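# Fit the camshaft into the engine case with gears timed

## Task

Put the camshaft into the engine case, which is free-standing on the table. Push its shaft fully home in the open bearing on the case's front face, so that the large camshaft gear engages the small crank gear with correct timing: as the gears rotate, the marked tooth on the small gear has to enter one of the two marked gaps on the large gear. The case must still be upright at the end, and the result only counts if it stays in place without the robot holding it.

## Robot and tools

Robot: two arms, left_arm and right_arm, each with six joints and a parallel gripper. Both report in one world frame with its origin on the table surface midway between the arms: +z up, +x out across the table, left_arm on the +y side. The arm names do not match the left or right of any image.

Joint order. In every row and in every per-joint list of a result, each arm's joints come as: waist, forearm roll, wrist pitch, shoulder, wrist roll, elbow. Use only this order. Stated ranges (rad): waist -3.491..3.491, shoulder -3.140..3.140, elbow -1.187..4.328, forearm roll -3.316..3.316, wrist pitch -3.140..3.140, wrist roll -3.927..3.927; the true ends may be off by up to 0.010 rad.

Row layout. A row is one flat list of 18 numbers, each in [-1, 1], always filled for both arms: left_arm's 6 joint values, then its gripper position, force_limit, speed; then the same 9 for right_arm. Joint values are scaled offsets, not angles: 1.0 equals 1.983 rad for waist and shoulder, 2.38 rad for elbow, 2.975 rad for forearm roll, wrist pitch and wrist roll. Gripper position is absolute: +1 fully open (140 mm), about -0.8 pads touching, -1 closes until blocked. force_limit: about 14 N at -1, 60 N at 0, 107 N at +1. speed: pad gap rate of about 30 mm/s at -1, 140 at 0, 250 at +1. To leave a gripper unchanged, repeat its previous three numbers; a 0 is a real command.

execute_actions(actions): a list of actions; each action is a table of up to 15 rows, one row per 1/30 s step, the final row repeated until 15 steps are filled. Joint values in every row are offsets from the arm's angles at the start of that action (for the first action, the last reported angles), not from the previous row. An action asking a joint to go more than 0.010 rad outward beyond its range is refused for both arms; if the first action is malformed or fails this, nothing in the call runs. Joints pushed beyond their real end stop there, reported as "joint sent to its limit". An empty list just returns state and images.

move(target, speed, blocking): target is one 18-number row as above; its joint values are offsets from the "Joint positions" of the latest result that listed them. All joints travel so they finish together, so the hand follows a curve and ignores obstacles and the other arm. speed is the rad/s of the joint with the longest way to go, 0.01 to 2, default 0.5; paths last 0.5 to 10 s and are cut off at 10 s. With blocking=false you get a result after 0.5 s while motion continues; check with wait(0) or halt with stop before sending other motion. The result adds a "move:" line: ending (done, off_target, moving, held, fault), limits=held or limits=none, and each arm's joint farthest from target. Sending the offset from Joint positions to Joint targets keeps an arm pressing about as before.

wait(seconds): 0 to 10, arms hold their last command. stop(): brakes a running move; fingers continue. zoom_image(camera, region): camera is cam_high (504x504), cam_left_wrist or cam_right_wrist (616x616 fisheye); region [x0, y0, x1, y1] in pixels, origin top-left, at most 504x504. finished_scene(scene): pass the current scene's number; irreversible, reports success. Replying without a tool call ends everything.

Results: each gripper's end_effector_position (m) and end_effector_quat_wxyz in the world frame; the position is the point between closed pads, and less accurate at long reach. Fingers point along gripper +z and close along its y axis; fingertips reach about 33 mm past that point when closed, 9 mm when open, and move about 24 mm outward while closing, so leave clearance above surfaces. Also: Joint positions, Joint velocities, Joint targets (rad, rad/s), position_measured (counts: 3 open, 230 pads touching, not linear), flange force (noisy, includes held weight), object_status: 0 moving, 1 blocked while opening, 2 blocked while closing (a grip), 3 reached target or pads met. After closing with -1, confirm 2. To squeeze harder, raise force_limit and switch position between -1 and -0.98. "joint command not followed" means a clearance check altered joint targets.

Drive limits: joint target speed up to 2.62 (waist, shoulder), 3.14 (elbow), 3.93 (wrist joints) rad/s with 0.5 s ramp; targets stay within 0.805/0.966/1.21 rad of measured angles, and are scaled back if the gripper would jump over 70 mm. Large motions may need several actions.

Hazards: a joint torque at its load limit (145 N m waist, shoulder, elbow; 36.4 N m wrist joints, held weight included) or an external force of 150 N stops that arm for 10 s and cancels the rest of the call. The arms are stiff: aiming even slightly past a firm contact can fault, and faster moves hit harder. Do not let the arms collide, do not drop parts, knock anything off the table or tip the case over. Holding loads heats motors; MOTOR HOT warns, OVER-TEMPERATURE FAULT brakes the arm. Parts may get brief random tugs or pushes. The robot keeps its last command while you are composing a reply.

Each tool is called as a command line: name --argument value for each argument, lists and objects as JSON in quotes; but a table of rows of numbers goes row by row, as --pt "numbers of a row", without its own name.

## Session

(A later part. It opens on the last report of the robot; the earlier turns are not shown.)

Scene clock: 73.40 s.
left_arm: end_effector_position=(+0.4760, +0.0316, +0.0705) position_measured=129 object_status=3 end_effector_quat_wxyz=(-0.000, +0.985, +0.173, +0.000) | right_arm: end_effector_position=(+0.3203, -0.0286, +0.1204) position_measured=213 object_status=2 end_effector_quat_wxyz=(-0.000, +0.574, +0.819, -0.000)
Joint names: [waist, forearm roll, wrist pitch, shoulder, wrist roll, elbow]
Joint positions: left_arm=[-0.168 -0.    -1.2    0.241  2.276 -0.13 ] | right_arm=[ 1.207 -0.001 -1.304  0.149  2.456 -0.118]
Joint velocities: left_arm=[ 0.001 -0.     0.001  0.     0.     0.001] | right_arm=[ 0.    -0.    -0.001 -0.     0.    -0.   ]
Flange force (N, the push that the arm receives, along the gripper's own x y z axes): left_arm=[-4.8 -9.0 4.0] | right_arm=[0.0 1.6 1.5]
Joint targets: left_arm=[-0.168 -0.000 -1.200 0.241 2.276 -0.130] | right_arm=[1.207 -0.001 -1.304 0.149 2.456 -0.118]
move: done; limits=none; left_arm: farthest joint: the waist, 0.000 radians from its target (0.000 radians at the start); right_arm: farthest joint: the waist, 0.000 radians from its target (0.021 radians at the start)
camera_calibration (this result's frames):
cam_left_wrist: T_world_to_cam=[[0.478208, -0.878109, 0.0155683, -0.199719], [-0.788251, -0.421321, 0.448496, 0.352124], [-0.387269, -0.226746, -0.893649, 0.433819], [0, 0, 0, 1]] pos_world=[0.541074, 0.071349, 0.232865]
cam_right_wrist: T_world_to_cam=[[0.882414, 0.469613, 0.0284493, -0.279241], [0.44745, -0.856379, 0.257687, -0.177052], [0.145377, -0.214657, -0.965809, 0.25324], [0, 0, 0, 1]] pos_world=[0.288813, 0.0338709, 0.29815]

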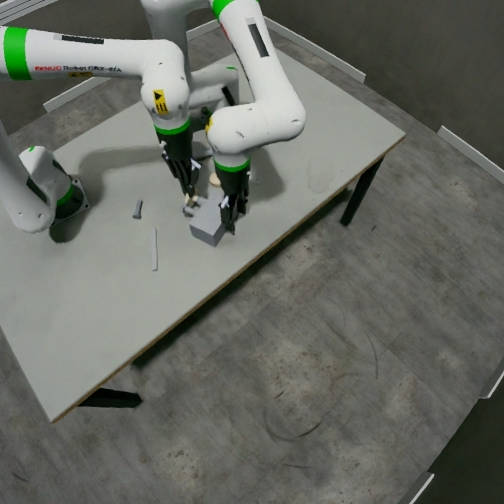

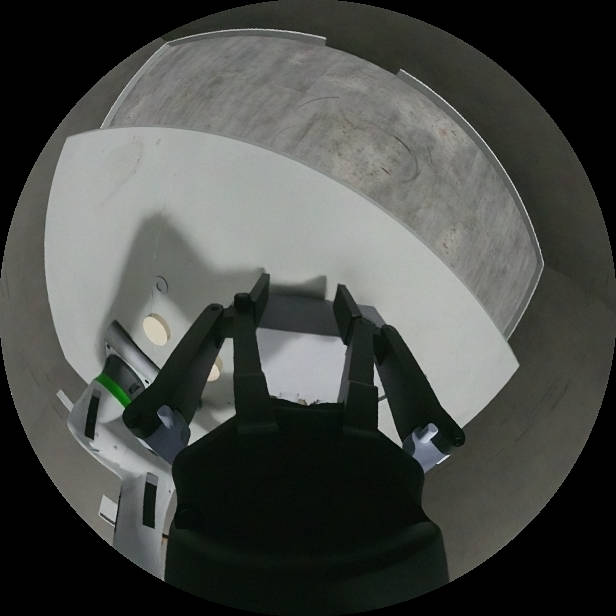

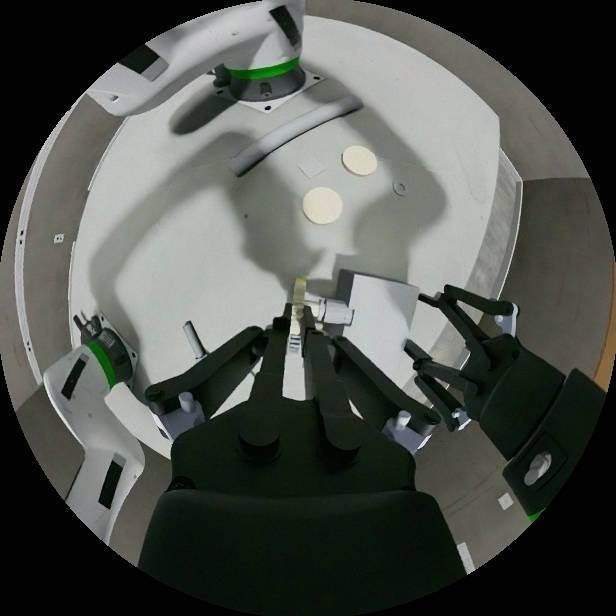

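move --target '[0,0,0,0,0,0,0,0,0,-0.0028,0,-0.0004,0.0045,0.0018,0.0043,-1,-1,-1]' --speed 0.01

move --target '[0,0,0,0,0,0,0,0,0,0,0,0,0,0,0,-0.5,0,0]'

move --target '[0,0,0,0,0,0,0,0,0,0,0,-0.0309,-0.0108,0,0.0298,-0.5,0,0]' --speed 0.2

move --target '[0,0,0,0,0,0,0,0,0,0.068,0,0,-0.1643,-0.046,-0.1393,-0.5,0,0]' --speed 0.4

move --target '[0,0,0,0,0,0,0,0,0,0,0,0.0635,0.015,0,-0.065,-0.5,0,0]' --speed 0.3

zoom_image --camera "cam_right_wrist" --region '[370, 250, 470, 350]'

Scene clock: 76.00 s.
left_arm: end_effector_position=(+0.4760, +0.0316, +0.0705) position_measured=129 object_status=3 end_effector_quat_wxyz=(-0.000, +0.985, +0.173, +0.000) | right_arm: end_effector_position=(+0.3241, -0.0273, +0.1204) position_measured=213 object_status=2 end_effector_quat_wxyz=(-0.000, +0.574, +0.819, -0.000)
Joint names: [waist, forearm roll, wrist pitch, shoulder, wrist roll, elbow]
Joint positions: left_arm=[-0.168 -0.    -1.2    0.241  2.276 -0.13 ] | right_arm=[ 1.202 -0.001 -1.306  0.158  2.461 -0.108]
Joint velocities: left_arm=[ 0.     0.    -0.001 -0.    -0.    -0.002] | right_arm=[ 0.001 -0.    -0.001 -0.    -0.002  0.   ]
Flange force (N, the push that the arm receives, along the gripper's own x y z axes): left_arm=[0.9 -4.3 4.2] | right_arm=[0.2 -4.9 -1.7]
Joint targets: left_arm=[-0.168 -0.000 -1.200 0.241 2.276 -0.130] | right_arm=[1.202 -0.001 -1.306 0.158 2.461 -0.108]
move: done; limits=none; left_arm: farthest joint: the waist, 0.000 radians from its target (0.000 radians at the start); right_arm: farthest joint: the waist, 0.000 radians from its target (0.006 radians at the start)
camera_calibration (this result's frames):
cam_left_wrist: T_world_to_cam=[[0.478208, -0.878109, 0.015568, -0.199719], [-0.788251, -0.421321, 0.448497, 0.352124], [-0.38727, -0.226746, -0.893649, 0.433819], [0, 0, 0, 1]] pos_world=[0.541074, 0.071349, 0.232865]
cam_right_wrist: T_world_to_cam=[[0.882511, 0.469428, 0.0284857, -0.283268], [0.447269, -0.856487, 0.257645, -0.177621], [0.145344, -0.214634, -0.96582, 0.252946], [0, 0, 0, 1]] pos_world=[0.292667, 0.0351344, 0.298132]

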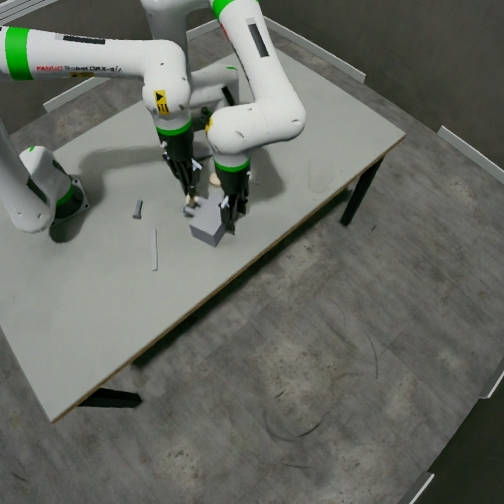

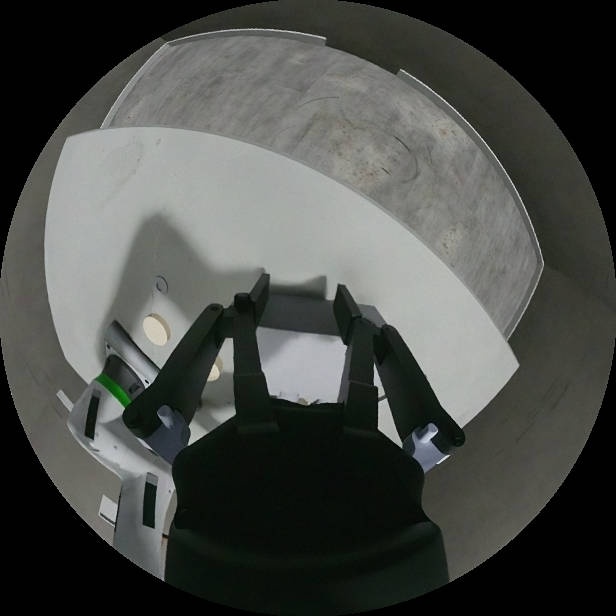

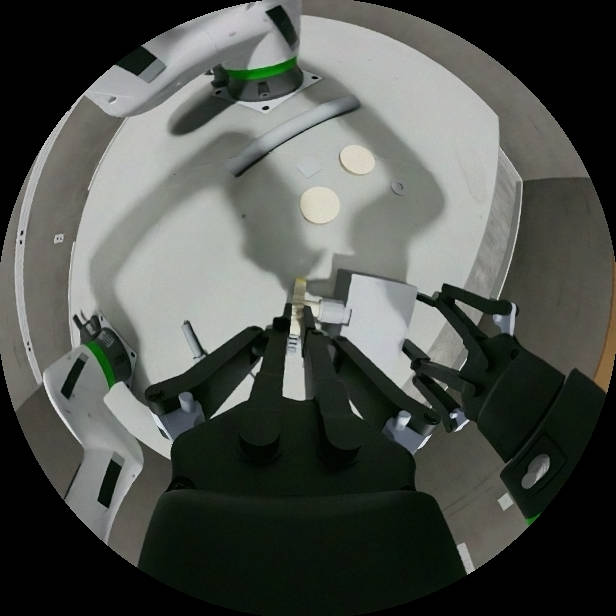

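Scene clock: 76.50 s.
left_arm: end_effector_position=(+0.4760, +0.0316, +0.0705) position_measured=129 object_status=3 end_effector_quat_wxyz=(-0.000, +0.985, +0.173, +0.000) | right_arm: end_effector_position=(+0.3242, -0.0273, +0.1204) position_measured=192 object_status=3 end_effector_quat_wxyz=(-0.000, +0.574, +0.819, -0.000)
Joint names: [waist, forearm roll, wrist pitch, shoulder, wrist roll, elbow]
Joint positions: left_arm=[-0.168 -0.    -1.2    0.241  2.276 -0.13 ] | right_arm=[ 1.202 -0.001 -1.306  0.158  2.461 -0.107]
Joint velocities: left_arm=[-0.    -0.    -0.    -0.001 -0.     0.   ] | right_arm=[-0. -0. -0.  0. -0. -0.]
Flange force (N, the push that the arm receives, along the gripper's own x y z axes): left_arm=[0.1 -5.8 4.8] | right_arm=[0.0 1.5 -1.1]
Joint targets: left_arm=[-0.168 -0.000 -1.200 0.241 2.276 -0.130] | right_arm=[1.202 -0.001 -1.306 0.158 2.461 -0.108]
move: done; limits=none; left_arm: farthest joint: the waist, 0.000 radians from its target (0.000 radians at the start); right_arm: farthest joint: the elbow, 0.001 radians from its target (0.000 radians at the start)
camera_calibration (this result's frames):
cam_left_wrist: T_world_to_cam=[[0.478208, -0.878109, 0.015568, -0.199719], [-0.788251, -0.421321, 0.448496, 0.352124], [-0.387269, -0.226746, -0.893649, 0.433819], [0, 0, 0, 1]] pos_world=[0.541074, 0.071349, 0.232865]
cam_right_wrist: T_world_to_cam=[[0.882531, 0.469387, 0.028562, -0.283333], [0.447218, -0.856524, 0.25761, -0.177613], [0.145383, -0.214575, -0.965827, 0.252967], [0, 0, 0, 1]] pos_world=[0.292705, 0.0351436, 0.29817]

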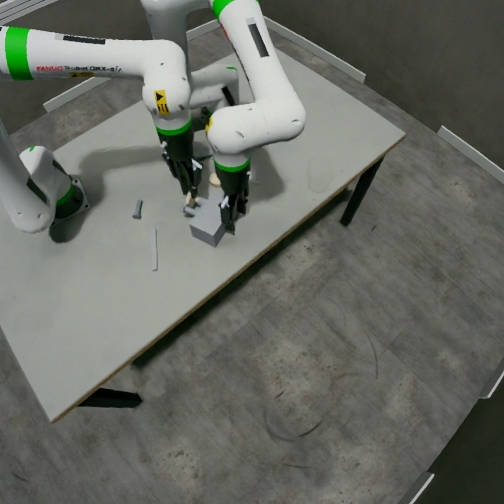

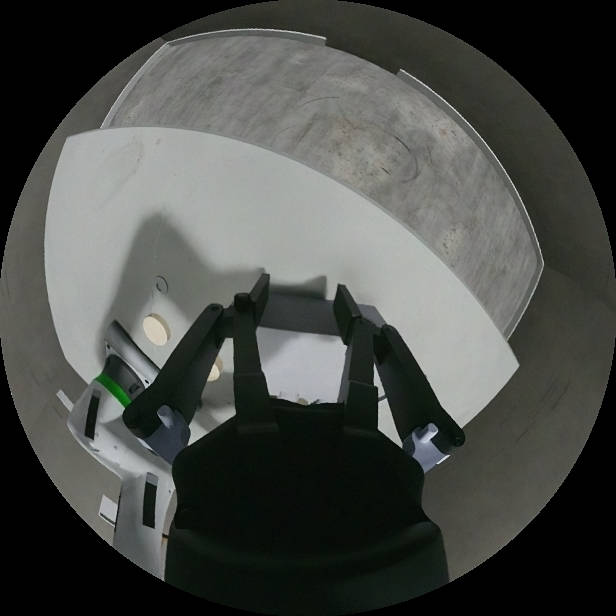

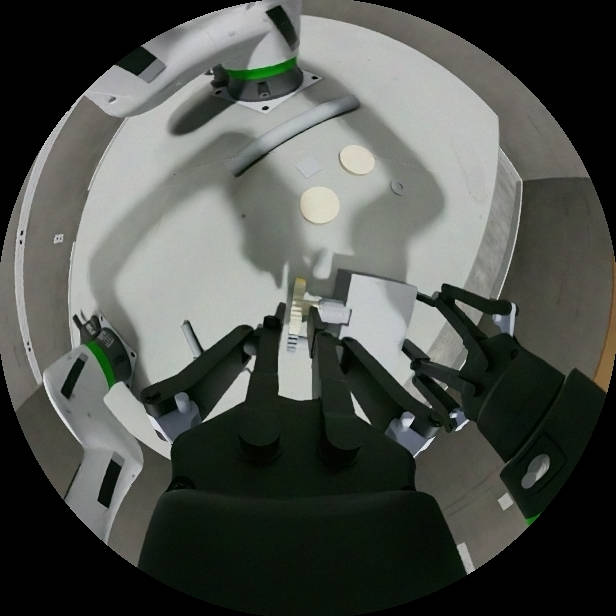

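Scene clock: 77.27 s.
left_arm: end_effector_position=(+0.4760, +0.0316, +0.0705) position_measured=129 object_status=3 end_effector_quat_wxyz=(-0.000, +0.985, +0.173, +0.000) | right_arm: end_effector_position=(+0.3242, -0.0272, +0.1604) position_measured=192 object_status=3 end_effector_quat_wxyz=(-0.000, +0.574, +0.819, -0.000)
Joint names: [waist, forearm roll, wrist pitch, shoulder, wrist roll, elbow]
Joint positions: left_arm=[-0.168 -0.    -1.2    0.241  2.276 -0.13 ] | right_arm=[ 1.202 -0.001 -1.398  0.137  2.461 -0.037]
Joint velocities: left_arm=[-0.002  0.     0.001  0.    -0.     0.   ] | right_arm=[ 0.    -0.001 -0.001  0.     0.001  0.   ]
Flange force (N, the push that the arm receives, along the gripper's own x y z axes): left_arm=[-0.6 -4.5 1.8] | right_arm=[-0.7 2.2 -2.2]
Joint targets: left_arm=[-0.168 -0.000 -1.200 0.241 2.276 -0.130] | right_arm=[1.202 -0.001 -1.398 0.137 2.461 -0.037]
move: done; limits=none; left_arm: farthest joint: the waist, 0.000 radians from its target (0.000 radians at the start); right_arm: farthest joint: the elbow, 0.001 radians from its target (0.071 radians at the start)
camera_calibration (this result's frames):
cam_left_wrist: T_world_to_cam=[[0.478208, -0.878109, 0.0155682, -0.199719], [-0.788251, -0.421321, 0.448496, 0.352124], [-0.387269, -0.226746, -0.893649, 0.433819], [0, 0, 0, 1]] pos_world=[0.541074, 0.071349, 0.232865]
cam_right_wrist: T_world_to_cam=[[0.882494, 0.469436, 0.028887, -0.284602], [0.447224, -0.856579, 0.257416, -0.187841], [0.145584, -0.214249, -0.965869, 0.291574], [0, 0, 0, 1]] pos_world=[0.292718, 0.0351711, 0.338197]

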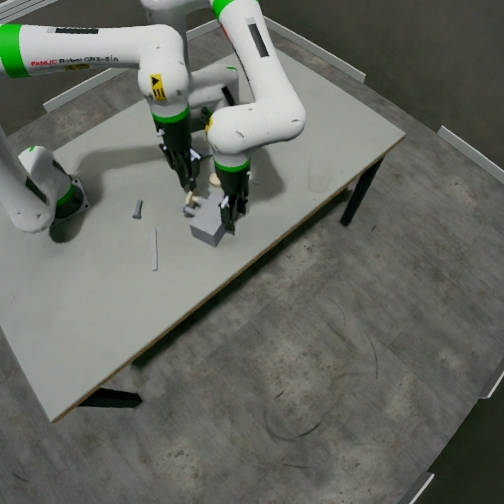

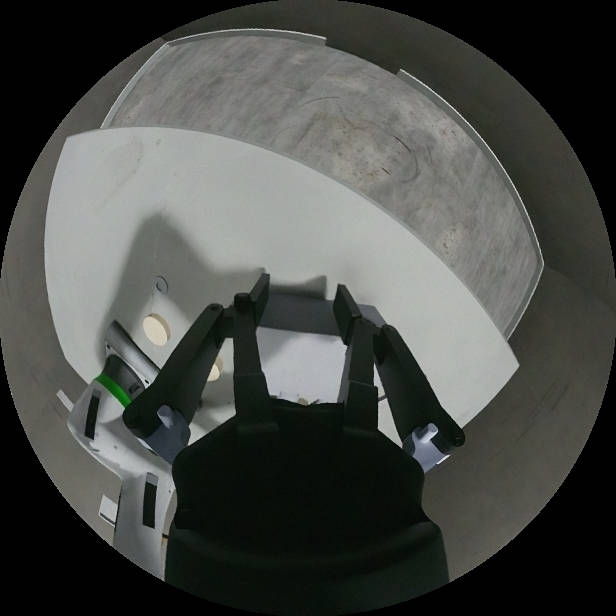

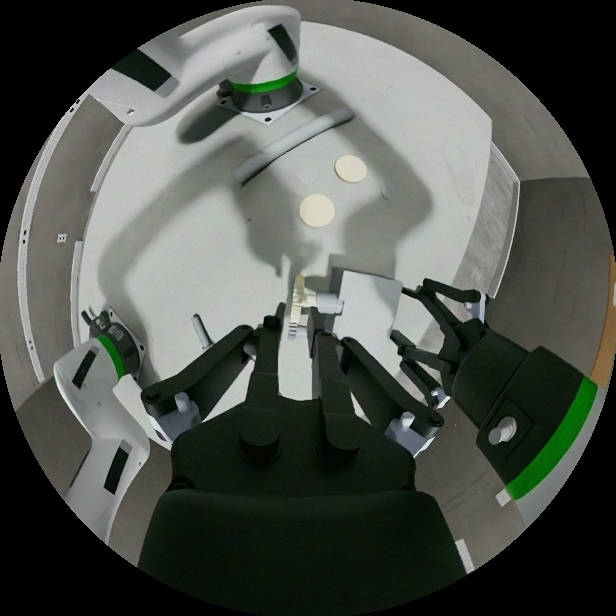

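Scene clock: 78.47 s.
left_arm: end_effector_position=(+0.4760, +0.0316, +0.0705) position_measured=129 object_status=3 end_effector_quat_wxyz=(-0.000, +0.985, +0.173, +0.000) | right_arm: end_effector_position=(+0.2211, -0.1065, +0.1546) position_measured=192 object_status=3 end_effector_quat_wxyz=(+0.000, +0.575, +0.818, -0.003)
Joint names: [waist, forearm roll, wrist pitch, shoulder, wrist roll, elbow]
Joint positions: left_arm=[-0.168 -0.    -1.2    0.241  2.276 -0.13 ] | right_arm=[ 1.337 -0.001 -1.398 -0.189  2.324 -0.368]
Joint velocities: left_arm=[ 0.001  0.     0.001 -0.001  0.    -0.   ] | right_arm=[ 0.     0.    -0.001 -0.001 -0.001 -0.001]
Flange force (N, the push that the arm receives, along the gripper's own x y z axes): left_arm=[-1.5 -5.1 4.4] | right_arm=[-0.5 2.6 -2.1]
Joint targets: left_arm=[-0.168 -0.000 -1.200 0.241 2.276 -0.130] | right_arm=[1.337 -0.001 -1.398 -0.189 2.324 -0.368]
move: done; limits=none; left_arm: farthest joint: the waist, 0.000 radians from its target (0.000 radians at the start); right_arm: farthest joint: the waist, 0.000 radians from its target (0.135 radians at the start)
camera_calibration (this result's frames):
cam_left_wrist: T_world_to_cam=[[0.478207, -0.878109, 0.0155681, -0.199719], [-0.788251, -0.421321, 0.448496, 0.352124], [-0.387269, -0.226746, -0.893649, 0.433819], [0, 0, 0, 1]] pos_world=[0.541074, 0.071349, 0.232865]
cam_right_wrist: T_world_to_cam=[[0.88349, 0.467817, 0.0243525, -0.155929], [0.446112, -0.856084, 0.260967, -0.208384], [0.142932, -0.219697, -0.965041, 0.283792], [0, 0, 0, 1]] pos_world=[0.190162, -0.0431001, 0.332049]

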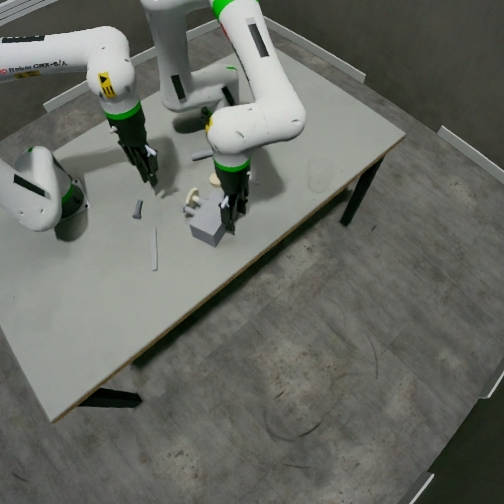

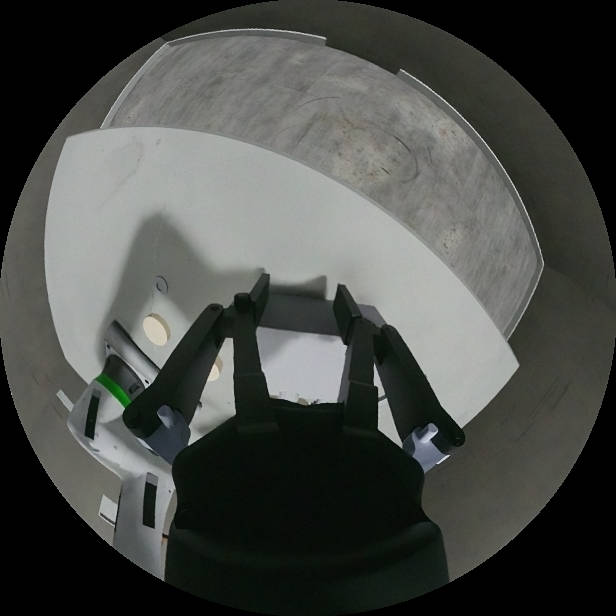

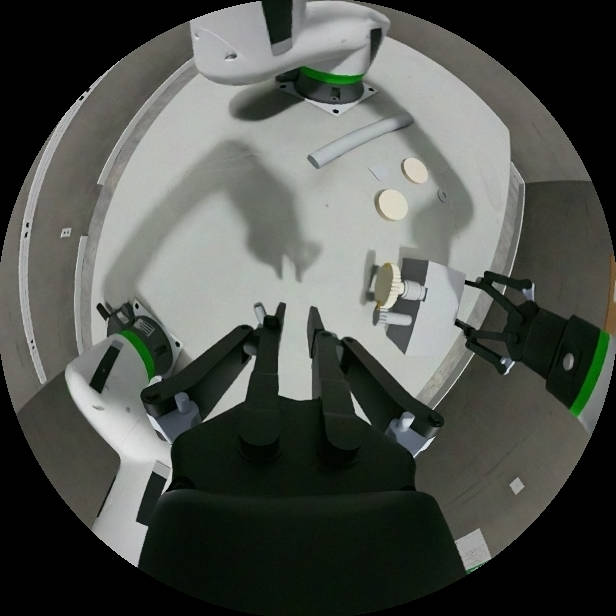

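Scene clock: 79.43 s.
left_arm: end_effector_position=(+0.4760, +0.0316, +0.0705) position_measured=129 object_status=3 end_effector_quat_wxyz=(-0.000, +0.985, +0.173, +0.000) | right_arm: end_effector_position=(+0.2181, -0.1135, +0.0804) position_measured=192 object_status=3 end_effector_quat_wxyz=(-0.000, +0.575, +0.818, -0.001)
Joint names: [waist, forearm roll, wrist pitch, shoulder, wrist roll, elbow]
Joint positions: left_arm=[-0.168 -0.    -1.2    0.241  2.276 -0.13 ] | right_arm=[ 1.337 -0.001 -1.209 -0.159  2.324 -0.523]
Joint velocities: left_arm=[ 0.     0.001 -0.001  0.001  0.     0.002] | right_arm=[-0.001 -0.     0.001  0.     0.    -0.   ]
Flange force (N, the push that the arm receives, along the gripper's own x y z axes): left_arm=[-0.5 -2.7 5.6] | right_arm=[0.7 4.6 -1.5]
Joint targets: left_arm=[-0.168 -0.000 -1.200 0.241 2.276 -0.130] | right_arm=[1.337 -0.001 -1.209 -0.159 2.324 -0.523]
move: done; limits=none; left_arm: farthest joint: the waist, 0.000 radians from its target (0.000 radians at the start); right_arm: farthest joint: the waist, 0.000 radians from its target (0.000 radians at the start)
camera_calibration (this result's frames):
cam_left_wrist: T_world_to_cam=[[0.478208, -0.878109, 0.0155681, -0.199719], [-0.788251, -0.421321, 0.448496, 0.352124], [-0.387269, -0.226746, -0.893649, 0.433819], [0, 0, 0, 1]] pos_world=[0.541074, 0.071349, 0.232865]
cam_right_wrist: T_world_to_cam=[[0.8835, 0.467601, 0.0278796, -0.148507], [0.445537, -0.857207, 0.258249, -0.193456], [0.144656, -0.215741, -0.965676, 0.211225], [0, 0, 0, 1]] pos_world=[0.186843, -0.05082, 0.258075]

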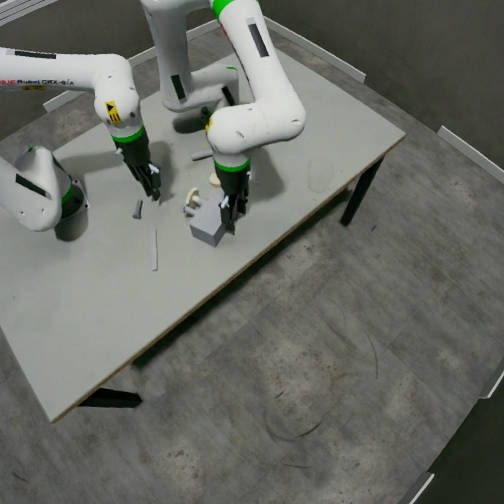

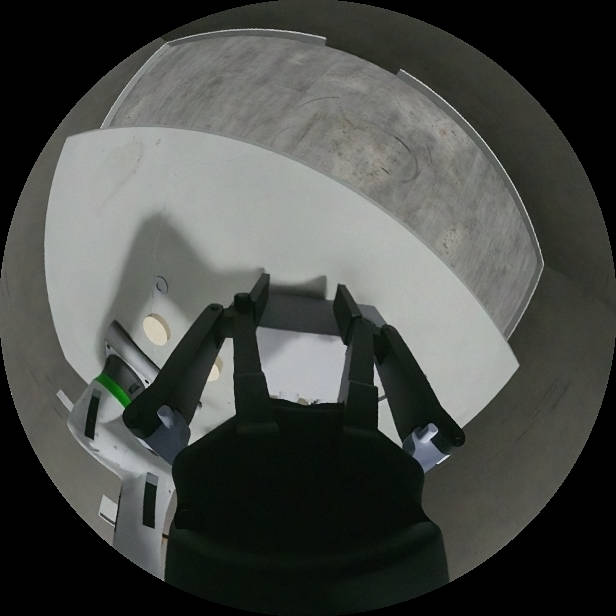

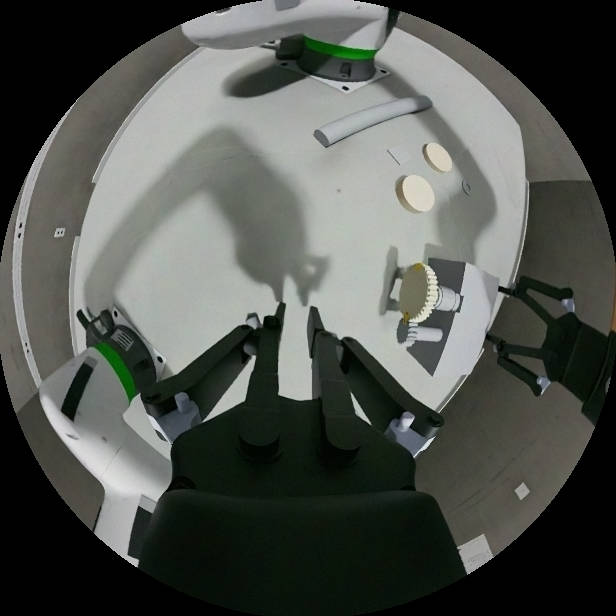

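Region (370, 250, 470, 350) of cam_right_wrist's 616x616 image, scaled by 5.040, with more detail than that image has.

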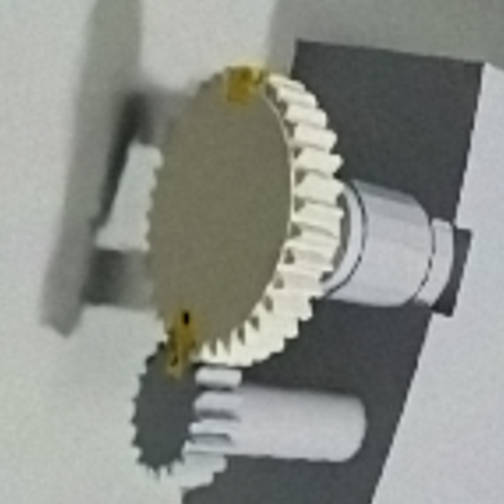

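finished_scene --scene 2

The scene is finished: the task was done.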